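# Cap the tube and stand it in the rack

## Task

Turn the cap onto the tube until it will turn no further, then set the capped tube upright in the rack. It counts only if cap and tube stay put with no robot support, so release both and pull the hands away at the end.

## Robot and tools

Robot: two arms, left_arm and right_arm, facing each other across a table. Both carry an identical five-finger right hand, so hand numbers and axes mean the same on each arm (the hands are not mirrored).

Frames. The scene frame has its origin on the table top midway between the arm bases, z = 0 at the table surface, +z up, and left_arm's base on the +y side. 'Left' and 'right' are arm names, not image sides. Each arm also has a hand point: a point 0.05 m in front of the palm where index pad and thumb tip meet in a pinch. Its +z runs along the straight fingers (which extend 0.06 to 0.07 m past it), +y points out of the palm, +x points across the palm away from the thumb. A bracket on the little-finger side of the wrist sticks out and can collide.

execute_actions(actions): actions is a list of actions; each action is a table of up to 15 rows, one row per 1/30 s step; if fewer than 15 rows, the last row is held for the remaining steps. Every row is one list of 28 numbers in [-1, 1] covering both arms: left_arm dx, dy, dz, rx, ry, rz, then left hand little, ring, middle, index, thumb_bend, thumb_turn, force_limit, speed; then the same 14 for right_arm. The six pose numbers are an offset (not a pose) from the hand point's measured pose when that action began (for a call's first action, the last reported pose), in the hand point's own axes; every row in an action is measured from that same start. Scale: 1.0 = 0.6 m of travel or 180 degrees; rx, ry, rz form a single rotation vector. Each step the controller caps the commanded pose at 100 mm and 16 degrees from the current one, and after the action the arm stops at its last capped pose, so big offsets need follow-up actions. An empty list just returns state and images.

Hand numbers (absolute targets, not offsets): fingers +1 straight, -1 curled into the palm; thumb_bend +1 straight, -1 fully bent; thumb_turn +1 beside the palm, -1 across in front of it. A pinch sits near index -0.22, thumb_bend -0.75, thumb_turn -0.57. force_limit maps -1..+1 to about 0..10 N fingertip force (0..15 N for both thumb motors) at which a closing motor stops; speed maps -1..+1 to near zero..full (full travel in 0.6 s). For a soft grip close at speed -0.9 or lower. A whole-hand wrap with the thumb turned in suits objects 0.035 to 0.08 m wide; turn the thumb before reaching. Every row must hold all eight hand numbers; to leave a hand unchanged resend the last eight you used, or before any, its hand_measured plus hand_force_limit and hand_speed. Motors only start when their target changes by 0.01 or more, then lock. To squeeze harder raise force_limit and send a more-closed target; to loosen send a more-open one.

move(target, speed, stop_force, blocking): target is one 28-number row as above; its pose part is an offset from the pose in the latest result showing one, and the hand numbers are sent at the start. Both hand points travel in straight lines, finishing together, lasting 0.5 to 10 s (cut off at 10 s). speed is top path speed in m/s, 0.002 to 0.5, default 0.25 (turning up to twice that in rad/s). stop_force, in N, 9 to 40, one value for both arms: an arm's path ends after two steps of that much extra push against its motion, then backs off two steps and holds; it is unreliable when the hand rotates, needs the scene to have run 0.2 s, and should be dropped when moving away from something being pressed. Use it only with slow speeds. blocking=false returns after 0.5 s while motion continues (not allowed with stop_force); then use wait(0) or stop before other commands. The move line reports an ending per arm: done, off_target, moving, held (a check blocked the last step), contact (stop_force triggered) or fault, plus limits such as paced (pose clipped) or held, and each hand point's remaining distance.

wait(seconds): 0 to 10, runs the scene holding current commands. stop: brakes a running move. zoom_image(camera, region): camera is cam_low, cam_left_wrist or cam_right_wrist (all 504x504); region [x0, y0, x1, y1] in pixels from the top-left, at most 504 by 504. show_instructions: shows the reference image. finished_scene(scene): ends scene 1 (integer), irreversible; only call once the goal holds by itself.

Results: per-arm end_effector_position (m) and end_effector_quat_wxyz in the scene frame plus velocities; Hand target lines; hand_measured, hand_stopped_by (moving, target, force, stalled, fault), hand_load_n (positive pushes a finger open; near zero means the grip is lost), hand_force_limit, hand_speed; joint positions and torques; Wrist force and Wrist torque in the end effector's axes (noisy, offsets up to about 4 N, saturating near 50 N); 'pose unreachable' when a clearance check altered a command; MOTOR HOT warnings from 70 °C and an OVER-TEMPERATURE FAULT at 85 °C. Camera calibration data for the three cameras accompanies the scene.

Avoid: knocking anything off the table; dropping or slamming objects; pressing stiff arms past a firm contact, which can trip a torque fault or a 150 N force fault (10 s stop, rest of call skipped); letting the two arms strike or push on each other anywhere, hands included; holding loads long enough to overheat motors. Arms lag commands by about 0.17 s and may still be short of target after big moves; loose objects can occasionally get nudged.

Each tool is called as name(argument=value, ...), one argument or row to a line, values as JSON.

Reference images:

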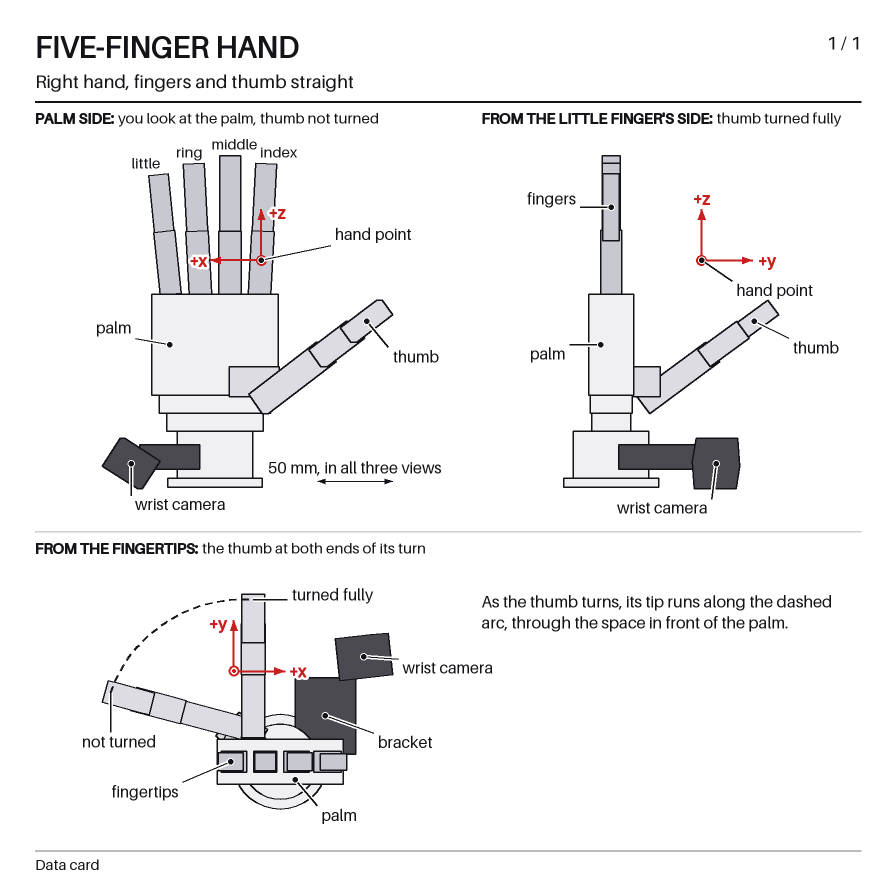

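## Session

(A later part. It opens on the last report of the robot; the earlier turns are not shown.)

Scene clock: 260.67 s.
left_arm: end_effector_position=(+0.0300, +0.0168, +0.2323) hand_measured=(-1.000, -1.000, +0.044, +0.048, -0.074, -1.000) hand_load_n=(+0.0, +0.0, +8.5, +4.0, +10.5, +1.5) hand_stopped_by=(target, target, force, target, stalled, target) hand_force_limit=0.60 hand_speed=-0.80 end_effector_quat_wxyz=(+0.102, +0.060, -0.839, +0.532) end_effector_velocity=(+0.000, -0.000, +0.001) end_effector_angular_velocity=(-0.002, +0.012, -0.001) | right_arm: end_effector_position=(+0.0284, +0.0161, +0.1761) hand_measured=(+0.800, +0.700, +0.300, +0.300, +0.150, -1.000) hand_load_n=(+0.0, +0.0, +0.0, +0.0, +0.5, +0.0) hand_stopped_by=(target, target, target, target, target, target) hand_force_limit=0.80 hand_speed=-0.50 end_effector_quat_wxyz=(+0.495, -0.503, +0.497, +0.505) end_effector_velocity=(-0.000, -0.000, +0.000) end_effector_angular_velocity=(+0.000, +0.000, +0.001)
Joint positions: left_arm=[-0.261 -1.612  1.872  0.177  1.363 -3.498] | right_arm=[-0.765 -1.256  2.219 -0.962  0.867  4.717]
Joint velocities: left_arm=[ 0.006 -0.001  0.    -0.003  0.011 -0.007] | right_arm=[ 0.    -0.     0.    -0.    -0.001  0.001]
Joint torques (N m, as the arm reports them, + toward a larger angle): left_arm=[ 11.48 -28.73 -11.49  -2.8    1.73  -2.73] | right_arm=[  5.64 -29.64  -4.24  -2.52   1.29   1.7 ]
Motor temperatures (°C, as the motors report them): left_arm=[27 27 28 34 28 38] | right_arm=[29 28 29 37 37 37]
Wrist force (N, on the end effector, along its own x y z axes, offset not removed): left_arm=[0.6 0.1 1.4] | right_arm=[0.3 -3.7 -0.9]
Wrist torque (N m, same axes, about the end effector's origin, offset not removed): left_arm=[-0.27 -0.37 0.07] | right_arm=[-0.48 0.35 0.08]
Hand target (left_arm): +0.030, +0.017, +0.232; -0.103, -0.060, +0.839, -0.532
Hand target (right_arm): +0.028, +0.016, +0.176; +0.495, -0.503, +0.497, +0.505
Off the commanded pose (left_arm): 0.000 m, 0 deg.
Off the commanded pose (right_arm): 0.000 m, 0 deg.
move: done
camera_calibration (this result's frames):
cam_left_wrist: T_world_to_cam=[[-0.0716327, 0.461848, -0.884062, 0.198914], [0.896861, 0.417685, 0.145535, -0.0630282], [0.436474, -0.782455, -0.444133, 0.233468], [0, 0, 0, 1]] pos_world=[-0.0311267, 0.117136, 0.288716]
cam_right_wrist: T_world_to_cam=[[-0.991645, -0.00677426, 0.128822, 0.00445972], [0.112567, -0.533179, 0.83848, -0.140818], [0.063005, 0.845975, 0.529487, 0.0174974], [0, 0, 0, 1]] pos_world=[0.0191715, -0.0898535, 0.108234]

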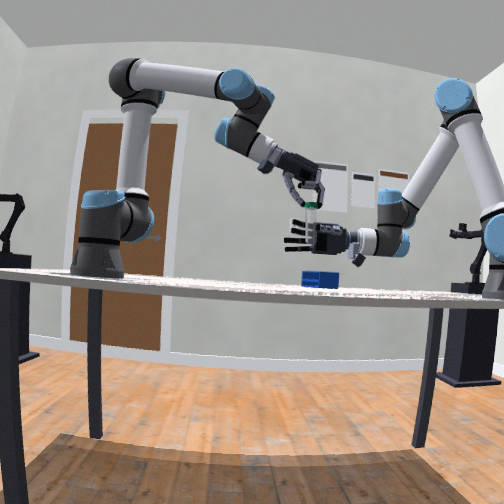

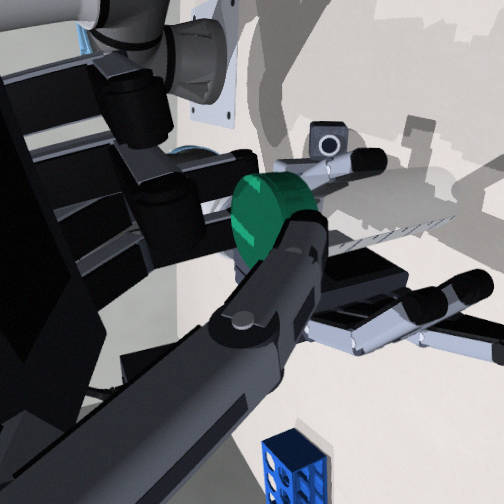

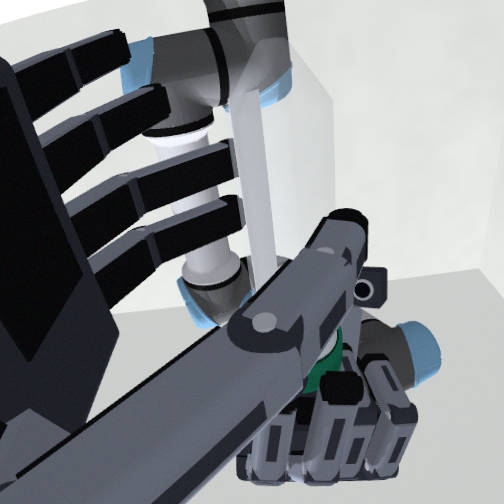

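move(
  target=[0,0,0,-0.02,0,0,-1,-1,0.04,0.045,-0.09,-1,0.6,-0.8,0,0.003,-0.005,0,0,0,0.8,0.7,0.2,0.2,0.12,-1,0.8,-0.85],
  speed=0.05,
)

move(
  target=[0,0,0,0,0,0,-1,-1,0.04,0.045,-0.09,-1,0.6,-0.8,0,0,0,0,0,0,0.8,0.7,-0.02,-0.03,-0.11,-1,0.8,-0.88],
)

Scene clock: 261.80 s.
left_arm: end_effector_position=(+0.0300, +0.0168, +0.2323) hand_measured=(-1.000, -1.000, +0.044, +0.048, -0.074, -1.000) hand_load_n=(+0.0, +0.0, +8.5, +4.0, +10.5, +1.5) hand_stopped_by=(target, target, force, target, stalled, target) hand_force_limit=0.60 hand_speed=-0.80 end_effector_quat_wxyz=(+0.104, +0.056, -0.855, +0.506) end_effector_velocity=(-0.000, +0.000, +0.000) end_effector_angular_velocity=(+0.011, -0.000, -0.003) | right_arm: end_effector_position=(+0.0267, +0.0132, +0.1761) hand_measured=(+0.800, +0.700, +0.200, +0.200, +0.120, -1.000) hand_load_n=(+0.0, +0.0, +0.0, +0.0, +0.0, +0.0) hand_stopped_by=(target, target, target, target, target, target) hand_force_limit=0.80 hand_speed=-0.85 end_effector_quat_wxyz=(+0.495, -0.503, +0.497, +0.505) end_effector_velocity=(-0.000, -0.000, +0.000) end_effector_angular_velocity=(+0.000, +0.001, -0.000)
Joint positions: left_arm=[-0.243 -1.579  1.815  0.257  1.401 -3.501] | right_arm=[-0.766 -1.263  2.229 -0.966  0.865  4.717]
Joint velocities: left_arm=[ 0.003  0.006 -0.011  0.015  0.007  0.001] | right_arm=[-0.    -0.001  0.002 -0.001  0.     0.001]
Joint torques (N m, as the arm reports them, + toward a larger angle): left_arm=[ 11.69  -7.56 -32.4    1.92   1.72  -2.51] | right_arm=[ -8.94 -33.9   -0.66  -2.92  -2.63   0.92]
Motor temperatures (°C, as the motors report them): left_arm=[27 27 28 34 28 38] | right_arm=[29 28 29 37 37 37]
Wrist force (N, on the end effector, along its own x y z axes, offset not removed): left_arm=[0.5 -1.2 2.4] | right_arm=[-0.5 -3.6 0.8]
Wrist torque (N m, same axes, about the end effector's origin, offset not removed): left_arm=[-0.56 -0.31 0.03] | right_arm=[-0.46 0.12 -0.11]
Hand target (left_arm): +0.030, +0.017, +0.232; -0.104, -0.056, +0.855, -0.505
Hand target (right_arm): +0.027, +0.013, +0.176; +0.495, -0.503, +0.497, +0.505
Off the commanded pose (left_arm): 0.000 m, 0 deg.
Off the commanded pose (right_arm): 0.000 m, 0 deg.
move: done
camera_calibration (this result's frames):
cam_left_wrist: T_world_to_cam=[[-0.0641479, 0.514898, -0.854848, 0.190983], [0.902593, 0.395339, 0.170393, -0.0686037], [0.425689, -0.760649, -0.490104, 0.244087], [0, 0, 0, 1]] pos_world=[-0.0297329, 0.114449, 0.294579]
cam_right_wrist: T_world_to_cam=[[-0.991644, -0.00677481, 0.128826, 0.00273111], [0.112571, -0.533176, 0.838481, -0.142224], [0.0630062, 0.845977, 0.529483, 0.0201147], [0, 0, 0, 1]] pos_world=[0.0174512, -0.0928282, 0.10825]

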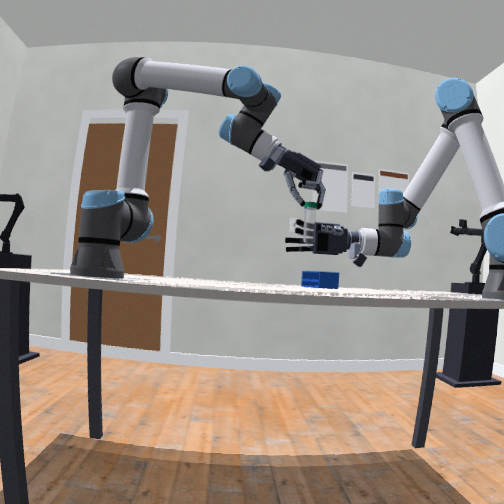

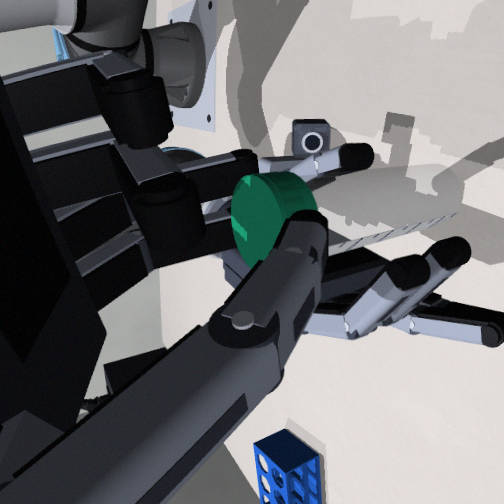

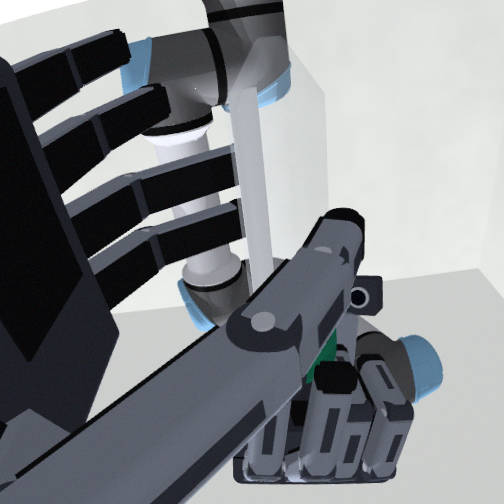

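Scene clock: 263.67 s.
left_arm: end_effector_position=(+0.0300, +0.0168, +0.2323) hand_measured=(-1.000, -1.000, +0.044, +0.048, -0.074, -1.000) hand_load_n=(+0.0, +0.0, +10.0, +5.5, +9.5, +2.0) hand_stopped_by=(target, target, force, target, stalled, target) hand_force_limit=0.60 hand_speed=-0.80 end_effector_quat_wxyz=(+0.104, +0.056, -0.855, +0.506) end_effector_velocity=(+0.000, +0.000, +0.000) end_effector_angular_velocity=(-0.000, +0.000, +0.001) | right_arm: end_effector_position=(+0.0267, +0.0132, +0.1761) hand_measured=(+0.800, +0.700, -0.016, -0.016, -0.054, -1.000) hand_load_n=(+0.0, +0.0, +11.5, +12.0, +12.5, +1.5) hand_stopped_by=(target, target, force, force, force, target) hand_force_limit=0.80 hand_speed=-0.88 end_effector_quat_wxyz=(+0.495, -0.503, +0.497, +0.505) end_effector_velocity=(-0.000, -0.000, +0.000) end_effector_angular_velocity=(-0.001, +0.001, +0.000)
Joint positions: left_arm=[-0.243 -1.579  1.815  0.257  1.401 -3.501] | right_arm=[-0.766 -1.263  2.229 -0.966  0.865  4.717]
Joint velocities: left_arm=[ 0. -0.  0.  0. -0. -0.] | right_arm=[-0.    -0.001  0.     0.001 -0.     0.   ]
Joint torques (N m, as the arm reports them, + toward a larger angle): left_arm=[ -6.68 -22.16  -9.97   4.75  -1.58  -2.45] | right_arm=[  1.99 -19.09 -23.74   0.37  -0.22   0.9 ]
Motor temperatures (°C, as the motors report them): left_arm=[27 27 28 34 28 38] | right_arm=[29 28 29 37 37 37]
Wrist force (N, on the end effector, along its own x y z axes, offset not removed): left_arm=[4.2 -9.6 6.4] | right_arm=[8.0 -6.9 4.4]
Wrist torque (N m, same axes, about the end effector's origin, offset not removed): left_arm=[-0.28 -0.26 -0.10] | right_arm=[-0.17 0.17 0.14]
Hand target (left_arm): +0.030, +0.017, +0.232; -0.104, -0.056, +0.855, -0.506
Hand target (right_arm): +0.027, +0.013, +0.176; +0.495, -0.503, +0.497, +0.505
Off the commanded pose (left_arm): 0.000 m, 0 deg.
Off the commanded pose (right_arm): 0.000 m, 0 deg.
move: done
camera_calibration (this result's frames):
cam_left_wrist: T_world_to_cam=[[-0.0641532, 0.51488, -0.854858, 0.190996], [0.902596, 0.395338, 0.170376, -0.068599], [0.425681, -0.760662, -0.490091, 0.244096], [0, 0, 0, 1]] pos_world=[-0.0297367, 0.114454, 0.294592]
cam_right_wrist: T_world_to_cam=[[-0.991648, -0.00677904, 0.128799, 0.00273887], [0.112548, -0.533203, 0.838467, -0.142234], [0.0629919, 0.84596, 0.529512, 0.0201025], [0, 0, 0, 1]] pos_world=[0.0174578, -0.0928267, 0.108261]

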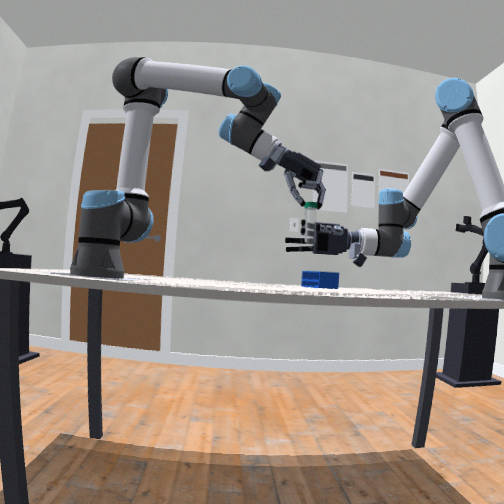

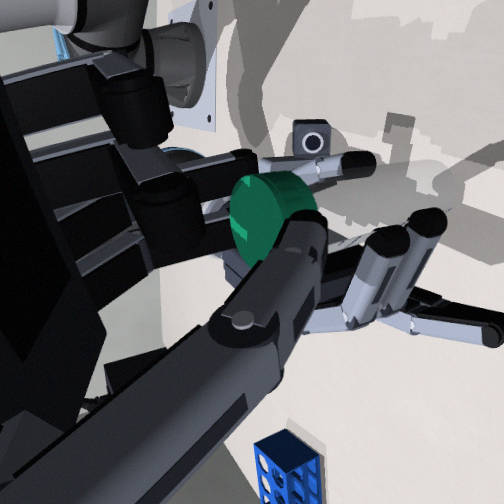

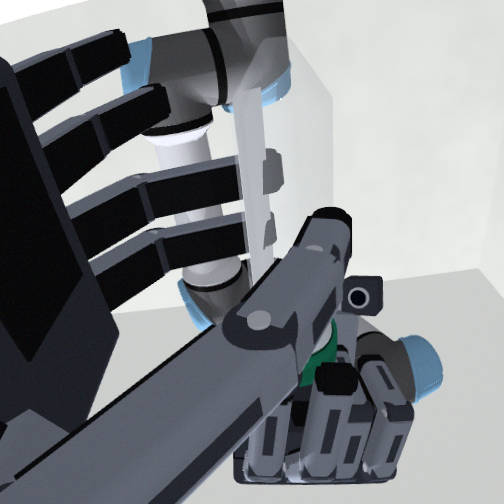

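Firm grip now. Twist.

move(
  target=[0,0,0,0,0,0,-1,-1,0.04,0.045,-0.09,-1,0.6,-0.8,0,0.001,0.0065,-0.111,0,0,0.8,0.7,-0.02,-0.03,-0.11,-1,0.8,-0.88],
  speed=0.1,
)

Scene clock: 265.93 s.
left_arm: end_effector_position=(+0.0300, +0.0168, +0.2323) hand_measured=(-1.000, -1.000, +0.044, +0.048, -0.074, -1.000) hand_load_n=(+0.0, +0.0, +11.0, +4.0, +10.0, -1.5) hand_stopped_by=(target, target, force, target, stalled, target) hand_force_limit=0.60 hand_speed=-0.80 end_effector_quat_wxyz=(+0.104, +0.056, -0.855, +0.506) end_effector_velocity=(+0.000, +0.000, +0.001) end_effector_angular_velocity=(-0.001, +0.000, +0.001) | right_arm: end_effector_position=(+0.0260, +0.0170, +0.1760) hand_measured=(+0.800, +0.700, -0.016, -0.016, -0.054, -1.000) hand_load_n=(+0.0, +0.0, +2.0, +8.0, +9.5, -1.5) hand_stopped_by=(target, target, force, force, force, target) hand_force_limit=0.80 hand_speed=-0.88 end_effector_quat_wxyz=(+0.400, -0.581, +0.402, +0.584) end_effector_velocity=(-0.000, +0.000, +0.000) end_effector_angular_velocity=(-0.000, -0.002, +0.013)
Joint positions: left_arm=[-0.243 -1.579  1.815  0.257  1.401 -3.501] | right_arm=[-0.85  -1.141  2.03  -0.893  0.433  4.72 ]
Joint velocities: left_arm=[ 0.001 -0.002  0.     0.    -0.     0.   ] | right_arm=[-0.001  0.004 -0.009  0.006 -0.014 -0.003]
Joint torques (N m, as the arm reports them, + toward a larger angle): left_arm=[ -6.22 -21.92 -10.44   0.73  -1.64  -2.43] | right_arm=[ -8.75 -22.66 -25.21   1.13  -3.    -2.24]
Motor temperatures (°C, as the motors report them): left_arm=[27 27 28 34 28 38] | right_arm=[29 28 29 37 37 37]
Wrist force (N, on the end effector, along its own x y z axes, offset not removed): left_arm=[1.8 -3.9 2.5] | right_arm=[8.2 -5.6 0.4]
Wrist torque (N m, same axes, about the end effector's origin, offset not removed): left_arm=[-0.34 -0.44 -0.05] | right_arm=[-0.16 -0.93 0.34]
Hand target (left_arm): +0.030, +0.017, +0.232; -0.104, -0.056, +0.855, -0.506
Hand target (right_arm): +0.026, +0.017, +0.176; -0.400, +0.581, -0.402, -0.584
Off the commanded pose (left_arm): 0.000 m, 0 deg.
Off the commanded pose (right_arm): 0.000 m, 0 deg.
move: done
camera_calibration (this result's frames):
cam_left_wrist: T_world_to_cam=[[-0.0641474, 0.514896, -0.854849, 0.190989], [0.902595, 0.395335, 0.170389, -0.0686051], [0.425684, -0.760653, -0.490103, 0.2441], [0, 0, 0, 1]] pos_world=[-0.0297353, 0.114458, 0.29459]
cam_right_wrist: T_world_to_cam=[[-0.930008, -0.344308, 0.128596, 0.00631535], [0.287796, -0.464582, 0.837458, -0.145562], [-0.2286, 0.815853, 0.531156, 0.024801], [0, 0, 0, 1]] pos_world=[0.0534349, -0.085685, 0.107917]

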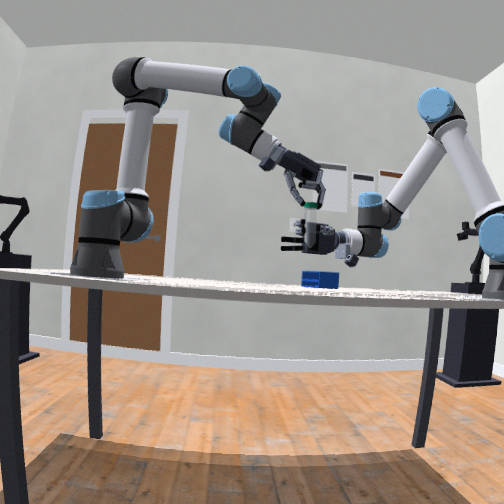

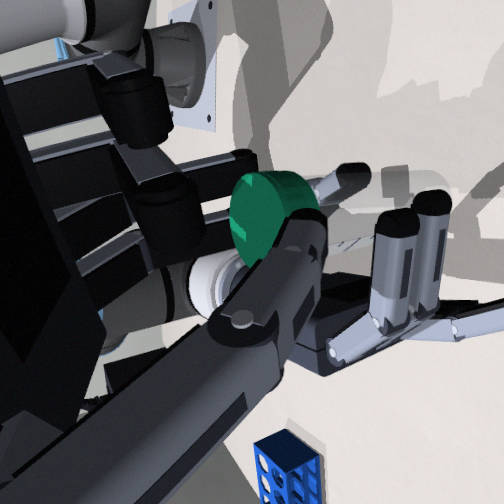

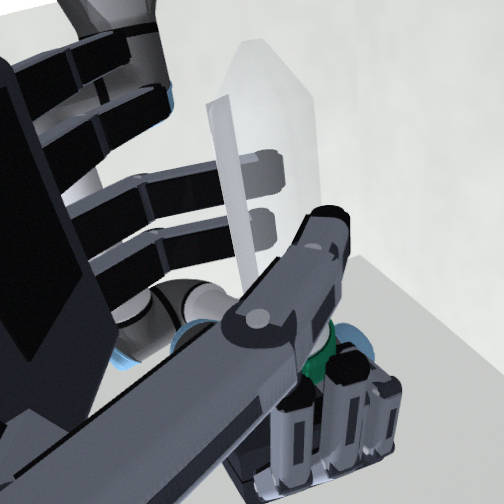

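move(
  target=[0,0,0,0,0,0,-1,-1,0.04,0.045,-0.09,-1,0.6,-0.8,0,0,0,0,0,0,1,1,1,1,0.4,-1,0.8,-0.3],
)

move(
  target=[0.012,-0.043,-0.023,0,0,0,-1,-1,0.04,0.045,-0.09,-1,0.6,-0.8,0,0,-0.25,0.05,0,0,1,1,1,1,0.4,-1,0.8,-0.3],
)

move(
  target=[0,0,0,0,0,0,-1,-1,0.04,0.045,-0.09,-1,0.6,-0.8,0,0.45,0.1,0.05,0,0,1,1,1,1,0.4,-1,0.8,-0.3],
  speed=0.4,
)

move(
  target=[-0.715,-0.188,-0.016,0.039,-0.142,-0.078,-1,-1,0.04,0.045,-0.09,-1,0.6,-0.8,0,0,0,0,0,0,1,1,1,1,0.4,-1,0.8,-0.3],
)

Scene clock: 267.60 s.
left_arm: end_effector_position=(+0.0300, +0.0168, +0.2323) hand_measured=(-1.000, -1.000, +0.044, +0.048, -0.074, -1.000) hand_load_n=(+0.0, +0.0, +9.5, +3.5, +10.5, +1.5) hand_stopped_by=(target, target, force, target, stalled, target) hand_force_limit=0.60 hand_speed=-0.80 end_effector_quat_wxyz=(+0.104, +0.056, -0.855, +0.506) end_effector_velocity=(+0.000, -0.000, +0.000) end_effector_angular_velocity=(-0.000, +0.001, +0.001) | right_arm: end_effector_position=(+0.0260, +0.0170, +0.1760) hand_measured=(+1.000, +1.000, +1.000, +1.000, +0.400, -1.000) hand_load_n=(+0.0, +0.0, +0.0, +0.0, +0.0, +0.0) hand_stopped_by=(target, target, target, target, target, target) hand_force_limit=0.80 hand_speed=-0.30 end_effector_quat_wxyz=(+0.400, -0.581, +0.402, +0.584) end_effector_velocity=(+0.000, -0.000, +0.000) end_effector_angular_velocity=(+0.000, +0.000, +0.000)
Joint positions: left_arm=[-0.243 -1.579  1.815  0.257  1.401 -3.501] | right_arm=[-0.85  -1.141  2.03  -0.893  0.433  4.72 ]
Joint velocities: left_arm=[ 0.    -0.    -0.     0.    -0.    -0.001] | right_arm=[-0.    -0.001  0.    -0.    -0.001  0.001]
Joint torques (N m, as the arm reports them, + toward a larger angle): left_arm=[ -6.84 -23.01 -13.28  -0.73  -1.46  -2.54] | right_arm=[  9.6  -40.5   -1.8   -2.34   2.8    2.17]
Motor temperatures (°C, as the motors report them): left_arm=[27 27 28 34 28 38] | right_arm=[29 28 29 37 37 37]
Wrist force (N, on the end effector, along its own x y z axes, offset not removed): left_arm=[1.3 -1.3 0.9] | right_arm=[-1.5 -5.1 -1.1]
Wrist torque (N m, same axes, about the end effector's origin, offset not removed): left_arm=[-0.43 -0.42 0.01] | right_arm=[-0.56 0.50 -0.24]
Hand target (left_arm): +0.030, +0.017, +0.232; -0.104, -0.056, +0.855, -0.506
Hand target (right_arm): +0.026, +0.017, +0.176; -0.400, +0.581, -0.402, -0.584
Off the commanded pose (left_arm): 0.000 m, 0 deg.
Off the commanded pose (right_arm): 0.000 m, 0 deg.
move: done
camera_calibration (this result's frames):
cam_left_wrist: T_world_to_cam=[[-0.0641446, 0.514905, -0.854844, 0.190981], [0.902595, 0.395333, 0.170397, -0.0686084], [0.425686, -0.760647, -0.490109, 0.244101], [0, 0, 0, 1]] pos_world=[-0.0297343, 0.114461, 0.294585]
cam_right_wrist: T_world_to_cam=[[-0.930008, -0.344307, 0.128597, 0.00631593], [0.287796, -0.464582, 0.837459, -0.145562], [-0.228599, 0.815853, 0.531155, 0.0248016], [0, 0, 0, 1]] pos_world=[0.0534356, -0.0856851, 0.107916]

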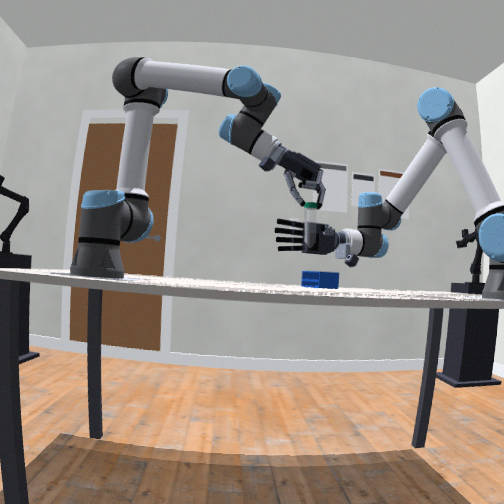

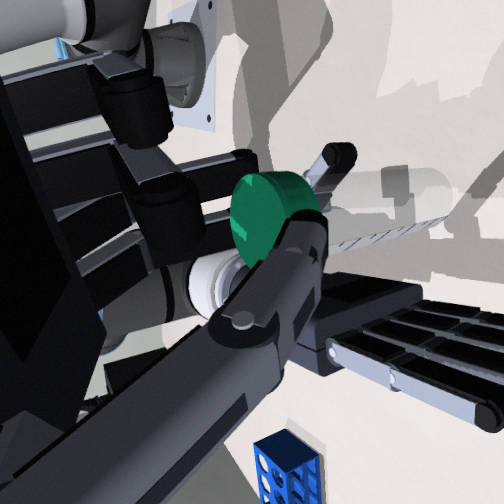

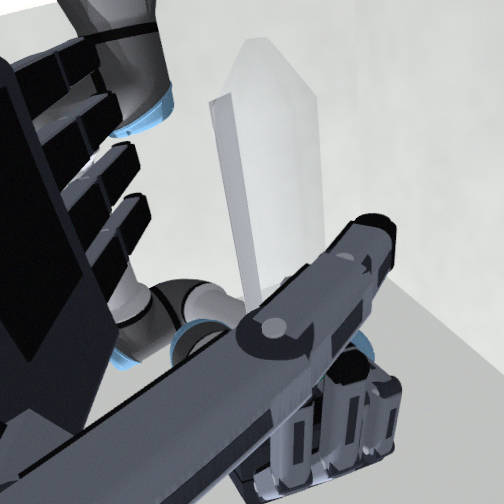

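Scene clock: 268.93 s.
left_arm: end_effector_position=(+0.0298, +0.0165, +0.2624) hand_measured=(-1.000, -1.000, +0.044, +0.048, -0.074, -1.000) hand_load_n=(+0.0, +0.0, +9.5, +3.5, +10.5, +1.5) hand_stopped_by=(target, target, force, target, stalled, target) hand_force_limit=0.60 hand_speed=-0.80 end_effector_quat_wxyz=(+0.104, +0.056, -0.855, +0.506) end_effector_velocity=(-0.000, -0.000, -0.000) end_effector_angular_velocity=(+0.001, -0.001, -0.000) | right_arm: end_effector_position=(+0.0794, -0.1230, +0.1757) hand_measured=(+1.000, +1.000, +1.000, +1.000, +0.400, -1.000) hand_load_n=(+0.0, +0.0, +0.0, +0.0, +0.0, +0.0) hand_stopped_by=(target, target, target, target, target, target) hand_force_limit=0.80 hand_speed=-0.30 end_effector_quat_wxyz=(+0.445, -0.548, +0.447, +0.550) end_effector_velocity=(+0.000, -0.002, +0.001) end_effector_angular_velocity=(+0.002, -0.001, +0.001)
Joint positions: left_arm=[-0.243 -1.592  1.75   0.335  1.4   -3.501] | right_arm=[-1.25  -1.361  2.38  -1.019  0.19   4.717]
Joint velocities: left_arm=[-0.  0. -0.  0. -0.  0.] | right_arm=[-0.007 -0.005  0.005 -0.008 -0.008  0.007]
Joint torques (N m, as the arm reports them, + toward a larger angle): left_arm=[ -9.46 -30.4  -33.58   1.5   -1.86  -2.56] | right_arm=[ -9.24 -27.58   0.88  -1.89  -2.52   2.52]
Motor temperatures (°C, as the motors report them): left_arm=[27 27 28 34 28 38] | right_arm=[29 28 29 37 37 37]
Wrist force (N, on the end effector, along its own x y z axes, offset not removed): left_arm=[-0.1 -1.6 3.1] | right_arm=[2.4 -2.8 -0.3]
Wrist torque (N m, same axes, about the end effector's origin, offset not removed): left_arm=[-0.69 -0.32 -0.06] | right_arm=[-0.39 -0.02 0.30]
Hand target (left_arm): +0.030, +0.017, +0.262; -0.104, -0.056, +0.855, -0.506
Hand target (right_arm): +0.079, -0.123, +0.176; -0.445, +0.548, -0.447, -0.550
Off the commanded pose (left_arm): 0.000 m, 0 deg.
Off the commanded pose (right_arm): 0.000 m, 0 deg.
move: done
camera_calibration (this result's frames):
cam_left_wrist: T_world_to_cam=[[-0.0641452, 0.514904, -0.854845, 0.216887], [0.902594, 0.395335, 0.170397, -0.0734194], [0.425688, -0.760647, -0.490108, 0.258708], [0, 0, 0, 1]] pos_world=[-0.0299487, 0.114135, 0.32471]
cam_right_wrist: T_world_to_cam=[[-0.972453, -0.194449, 0.128552, 0.0295529], [0.211316, -0.502605, 0.838292, -0.224475], [-0.098394, 0.842364, 0.52985, 0.144541], [0, 0, 0, 1]] pos_world=[0.0903961, -0.228833, 0.107792]

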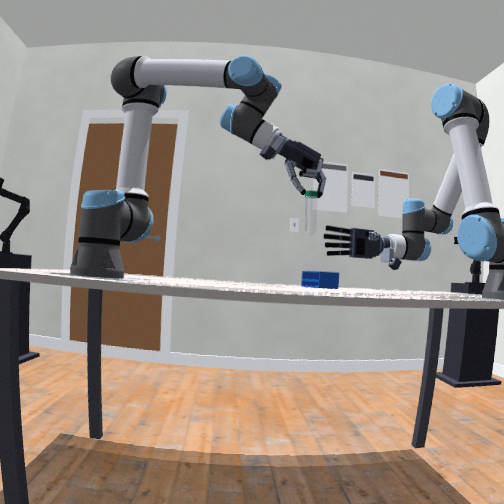

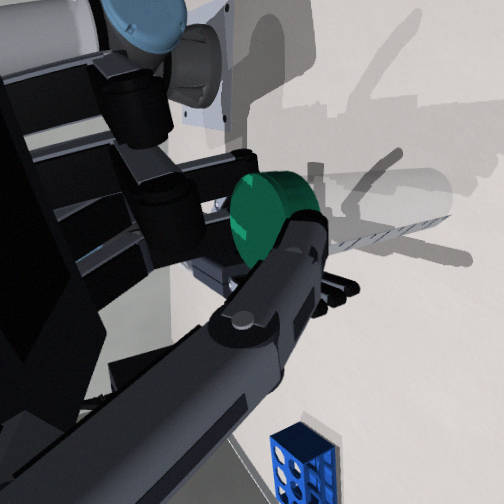

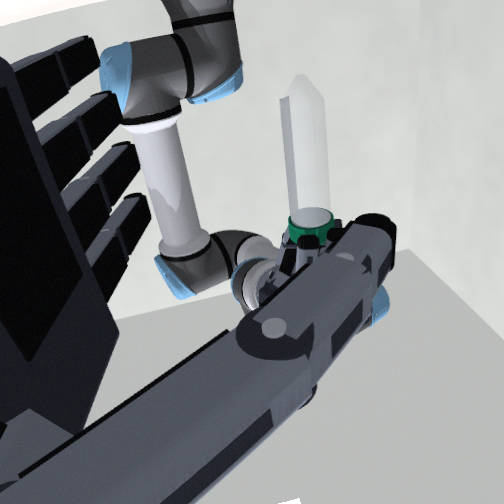

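Scene clock: 270.60 s.
left_arm: end_effector_position=(+0.0298, +0.0165, +0.2624) hand_measured=(-1.000, -1.000, +0.044, +0.048, -0.074, -1.000) hand_load_n=(+0.0, +0.0, +9.5, +3.5, +10.5, +1.5) hand_stopped_by=(target, target, force, target, stalled, target) hand_force_limit=0.60 hand_speed=-0.80 end_effector_quat_wxyz=(+0.104, +0.056, -0.855, +0.506) end_effector_velocity=(-0.000, +0.000, +0.000) end_effector_angular_velocity=(-0.000, +0.000, -0.000) | right_arm: end_effector_position=(-0.1973, -0.1197, +0.1778) hand_measured=(+1.000, +1.000, +1.000, +1.000, +0.400, -1.000) hand_load_n=(+0.0, +0.0, +0.0, +0.0, +0.0, +0.0) hand_stopped_by=(target, target, target, target, target, target) hand_force_limit=0.80 hand_speed=-0.30 end_effector_quat_wxyz=(+0.486, -0.511, +0.488, +0.514) end_effector_velocity=(-0.000, +0.001, -0.000) end_effector_angular_velocity=(+0.002, +0.002, -0.014)
Joint positions: left_arm=[-0.243 -1.592  1.75   0.335  1.4   -3.501] | right_arm=[-0.257 -1.544  2.598 -1.054  1.339  4.717]
Joint velocities: left_arm=[-0. -0.  0. -0.  0. -0.] | right_arm=[ 0.019  0.008 -0.004 -0.006  0.033  0.003]
Joint torques (N m, as the arm reports them, + toward a larger angle): left_arm=[-10.45 -30.45 -27.46  -0.85  -1.83  -2.69] | right_arm=[  7.95  -2.91 -22.5   -3.24   2.72   2.19]
Motor temperatures (°C, as the motors report them): left_arm=[27 27 28 34 28 38] | right_arm=[29 28 29 37 37 37]
Wrist force (N, on the end effector, along its own x y z axes, offset not removed): left_arm=[-0.2 -0.3 2.1] | right_arm=[-0.8 -1.7 -1.6]
Wrist torque (N m, same axes, about the end effector's origin, offset not removed): left_arm=[-0.36 -0.17 0.02] | right_arm=[-0.31 0.23 -0.02]
Hand target (left_arm): +0.030, +0.017, +0.262; -0.104, -0.056, +0.855, -0.506
Hand target (right_arm): -0.197, -0.120, +0.178; +0.486, -0.511, +0.489, +0.514
Off the commanded pose (left_arm): 0.000 m, 0 deg.
Off the commanded pose (right_arm): 0.001 m, 0 deg.
move: done
camera_calibration (this result's frames):
cam_left_wrist: T_world_to_cam=[[-0.0641454, 0.514904, -0.854844, 0.216891], [0.902594, 0.395335, 0.170397, -0.0734199], [0.425688, -0.760647, -0.490108, 0.25871], [0, 0, 0, 1]] pos_world=[-0.0299489, 0.114134, 0.324715]
cam_right_wrist: T_world_to_cam=[[-0.99074, -0.0414129, 0.129301, -0.224536], [0.131524, -0.529087, 0.838313, -0.185058], [0.0336945, 0.847557, 0.529634, 0.140125], [0, 0, 0, 1]] pos_world=[-0.202839, -0.225974, 0.109954]

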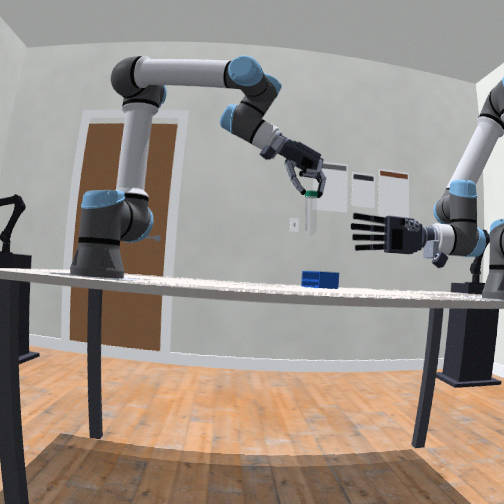

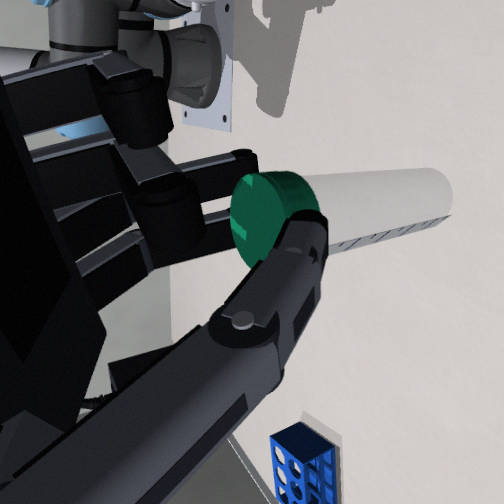

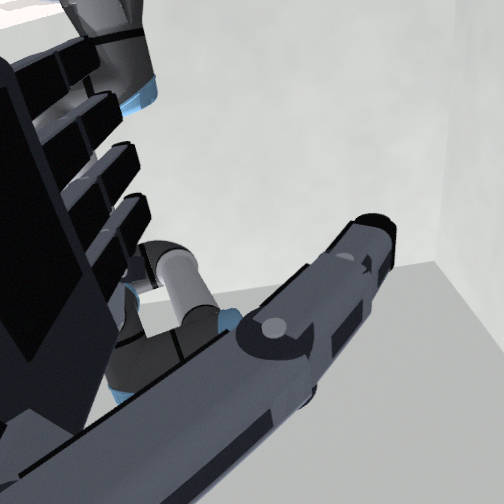

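Scene clock: 273.03 s.
left_arm: end_effector_position=(+0.4711, -0.0330, +0.2641) hand_measured=(-1.000, -1.000, +0.044, +0.048, -0.074, -1.000) hand_load_n=(+0.0, +0.0, +9.5, +3.5, +10.5, +1.5) hand_stopped_by=(target, target, force, target, stalled, target) hand_force_limit=0.60 hand_speed=-0.80 end_effector_quat_wxyz=(-0.032, +0.275, -0.811, +0.516) end_effector_velocity=(+0.002, -0.001, -0.000) end_effector_angular_velocity=(+0.002, +0.001, +0.002) | right_arm: end_effector_position=(-0.1973, -0.1197, +0.1778) hand_measured=(+1.000, +1.000, +1.000, +1.000, +0.400, -1.000) hand_load_n=(+0.0, +0.0, +0.0, +0.0, +0.0, +0.0) hand_stopped_by=(target, target, target, target, target, target) hand_force_limit=0.80 hand_speed=-0.30 end_effector_quat_wxyz=(+0.486, -0.511, +0.488, +0.514) end_effector_velocity=(-0.000, -0.000, +0.000) end_effector_angular_velocity=(-0.000, +0.001, -0.000)
Joint positions: left_arm=[ 0.552 -1.088  1.118  0.455  1.64  -3.371] | right_arm=[-0.257 -1.544  2.598 -1.054  1.339  4.717]
Joint velocities: left_arm=[ 0.002  0.006 -0.01   0.006  0.001  0.   ] | right_arm=[ 0.    -0.001  0.     0.001  0.001  0.001]
Joint torques (N m, as the arm reports them, + toward a larger angle): left_arm=[ 10.39 -28.66 -33.99   2.02   1.77   2.71] | right_arm=[ -8.9  -20.47  -0.84   0.4   -2.59  -2.28]
Motor temperatures (°C, as the motors report them): left_arm=[27 27 28 34 28 38] | right_arm=[29 28 29 37 37 37]
Wrist force (N, on the end effector, along its own x y z axes, offset not removed): left_arm=[1.2 -0.7 1.7] | right_arm=[-2.6 0.4 2.7]
Wrist torque (N m, same axes, about the end effector's origin, offset not removed): left_arm=[-0.45 -0.40 0.02] | right_arm=[0.18 0.57 -0.06]
Hand target (left_arm): +0.471, -0.033, +0.264; +0.032, -0.275, +0.811, -0.516
Hand target (right_arm): -0.197, -0.120, +0.178; +0.486, -0.511, +0.488, +0.514
Off the commanded pose (left_arm): 0.002 m, 0 deg.
Off the commanded pose (right_arm): 0.000 m, 0 deg.
move: done
camera_calibration (this result's frames):
cam_left_wrist: T_world_to_cam=[[-0.310225, 0.413049, -0.856242, 0.38513], [0.583643, 0.793709, 0.171424, -0.289288], [0.750414, -0.44656, -0.487302, -0.109318], [0, 0, 0, 1]] pos_world=[0.370352, 0.0217165, 0.326085]
cam_right_wrist: T_world_to_cam=[[-0.99074, -0.0414129, 0.129301, -0.224537], [0.131524, -0.529087, 0.838313, -0.185058], [0.0336944, 0.847557, 0.529634, 0.140125], [0, 0, 0, 1]] pos_world=[-0.202839, -0.225974, 0.109954]

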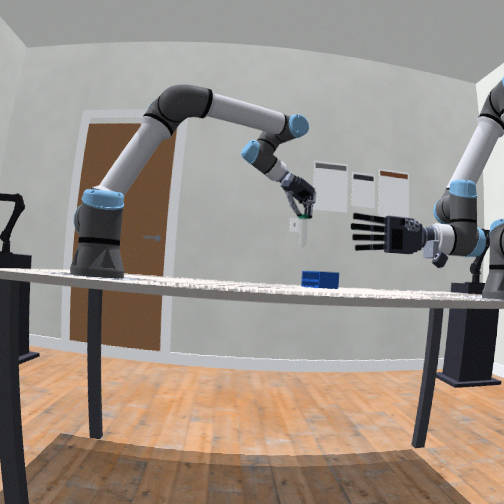

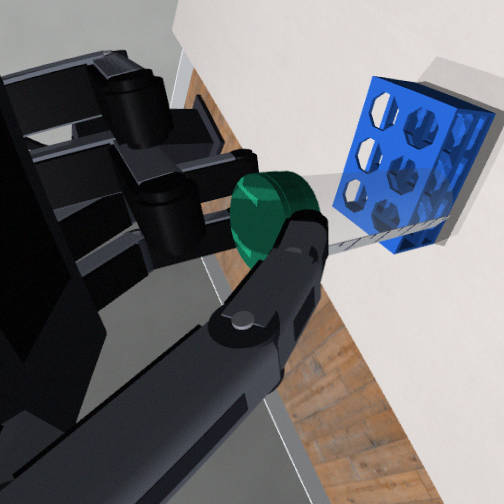

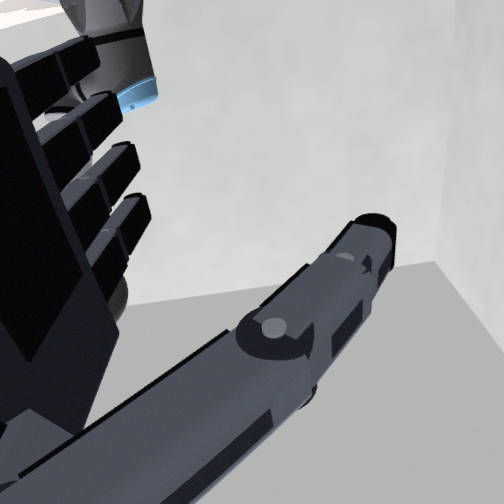

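move(
  target=[-0.059,0.011,0.183,0,0,0,-1,-1,0.04,0.045,-0.09,-1,0.6,-0.8,0,0,0,0,0,0,1,1,1,1,0.4,-1,0.8,-0.3],
  speed=0.12,
)

zoom_image(
  camera="cam_low",
  region=[285,220,355,295],
)

zoom_image(
  camera="cam_left_wrist",
  region=[340,100,504,280],
)

Scene clock: 275.07 s.
left_arm: end_effector_position=(+0.5351, -0.1036, +0.1991) hand_measured=(-1.000, -1.000, +0.044, +0.048, -0.074, -1.000) hand_load_n=(+0.0, +0.0, +9.5, +3.5, +10.5, +1.5) hand_stopped_by=(target, target, force, target, stalled, target) hand_force_limit=0.60 hand_speed=-0.80 end_effector_quat_wxyz=(-0.032, +0.275, -0.811, +0.516) end_effector_velocity=(+0.002, -0.001, +0.000) end_effector_angular_velocity=(+0.000, +0.000, +0.000) | right_arm: end_effector_position=(-0.1973, -0.1197, +0.1778) hand_measured=(+1.000, +1.000, +1.000, +1.000, +0.400, -1.000) hand_load_n=(+0.0, +0.0, +0.0, +0.0, +0.0, +0.0) hand_stopped_by=(target, target, target, target, target, target) hand_force_limit=0.80 hand_speed=-0.30 end_effector_quat_wxyz=(+0.486, -0.511, +0.488, +0.514) end_effector_velocity=(+0.000, +0.000, -0.000) end_effector_angular_velocity=(+0.001, -0.002, -0.000)
Joint positions: left_arm=[ 0.592 -0.804  0.821  0.47   1.675 -3.352] | right_arm=[-0.257 -1.544  2.598 -1.054  1.339  4.717]
Joint velocities: left_arm=[ 0.001  0.007 -0.012  0.005  0.001  0.001] | right_arm=[-0.     0.001 -0.    -0.001 -0.    -0.001]
Joint torques (N m, as the arm reports them, + toward a larger angle): left_arm=[ 10.14 -41.03 -33.2    1.46   1.94   2.54] | right_arm=[ -8.77 -20.58  -1.02   0.26  -2.53  -2.28]
Motor temperatures (°C, as the motors report them): left_arm=[27 27 28 34 28 38] | right_arm=[29 28 29 37 37 37]
Wrist force (N, on the end effector, along its own x y z axes, offset not removed): left_arm=[1.8 -0.7 2.8] | right_arm=[0.9 -1.3 0.7]
Wrist torque (N m, same axes, about the end effector's origin, offset not removed): left_arm=[-0.50 -0.48 0.11] | right_arm=[-0.30 0.14 0.10]
Hand target (left_arm): +0.535, -0.104, +0.199; +0.032, -0.275, +0.811, -0.516
Hand target (right_arm): -0.197, -0.120, +0.178; +0.486, -0.511, +0.488, +0.514
Off the commanded pose (left_arm): 0.000 m, 0 deg.
Off the commanded pose (right_arm): 0.000 m, 0 deg.
move: done
camera_calibration (this result's frames):
cam_left_wrist: T_world_to_cam=[[-0.310004, 0.412957, -0.856367, 0.378313], [0.583569, 0.793746, 0.171509, -0.259489], [0.750563, -0.44658, -0.487053, -0.220665], [0, 0, 0, 1]] pos_world=[0.434331, -0.0488035, 0.261003]
cam_right_wrist: T_world_to_cam=[[-0.99074, -0.0414128, 0.129301, -0.224536], [0.131523, -0.529087, 0.838313, -0.185058], [0.0336946, 0.847557, 0.529634, 0.140125], [0, 0, 0, 1]] pos_world=[-0.202839, -0.225974, 0.109954]

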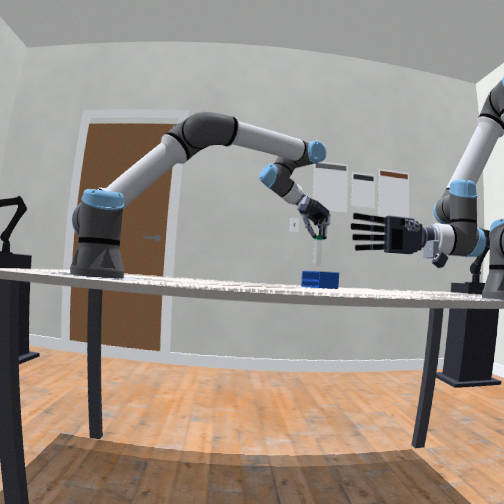

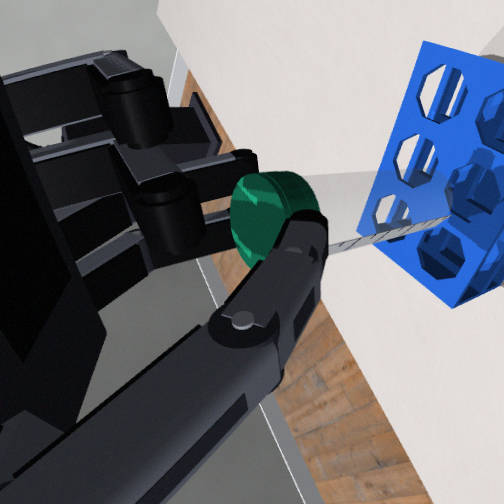

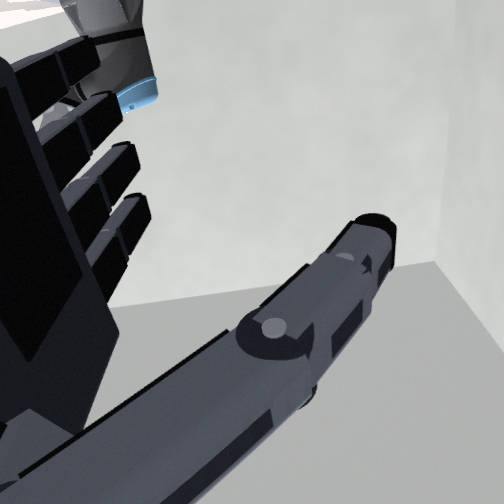

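Region (285, 220, 355, 295) of cam_low's 504x504 image, scaled by 6.720, with more detail than that image has; it fills the left 470 columns of this view, and the rest is white.

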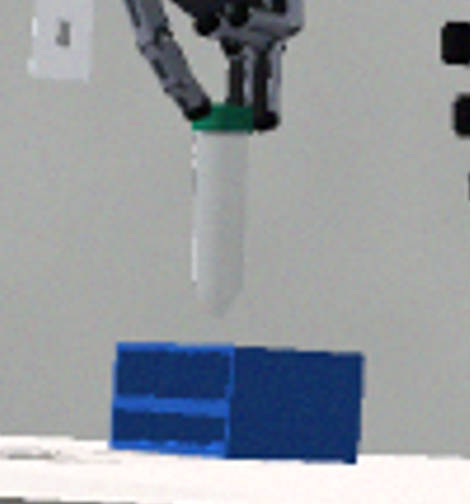

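Region (340, 100, 504, 280) of cam_left_wrist's 504x504 image, scaled by 2.800, with more detail than that image has; it fills the left 459 columns of this view, and the rest is white.

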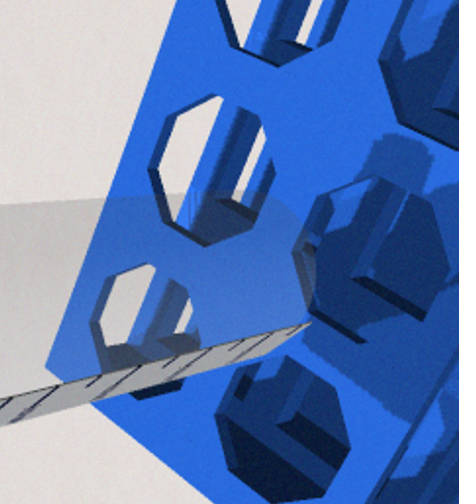

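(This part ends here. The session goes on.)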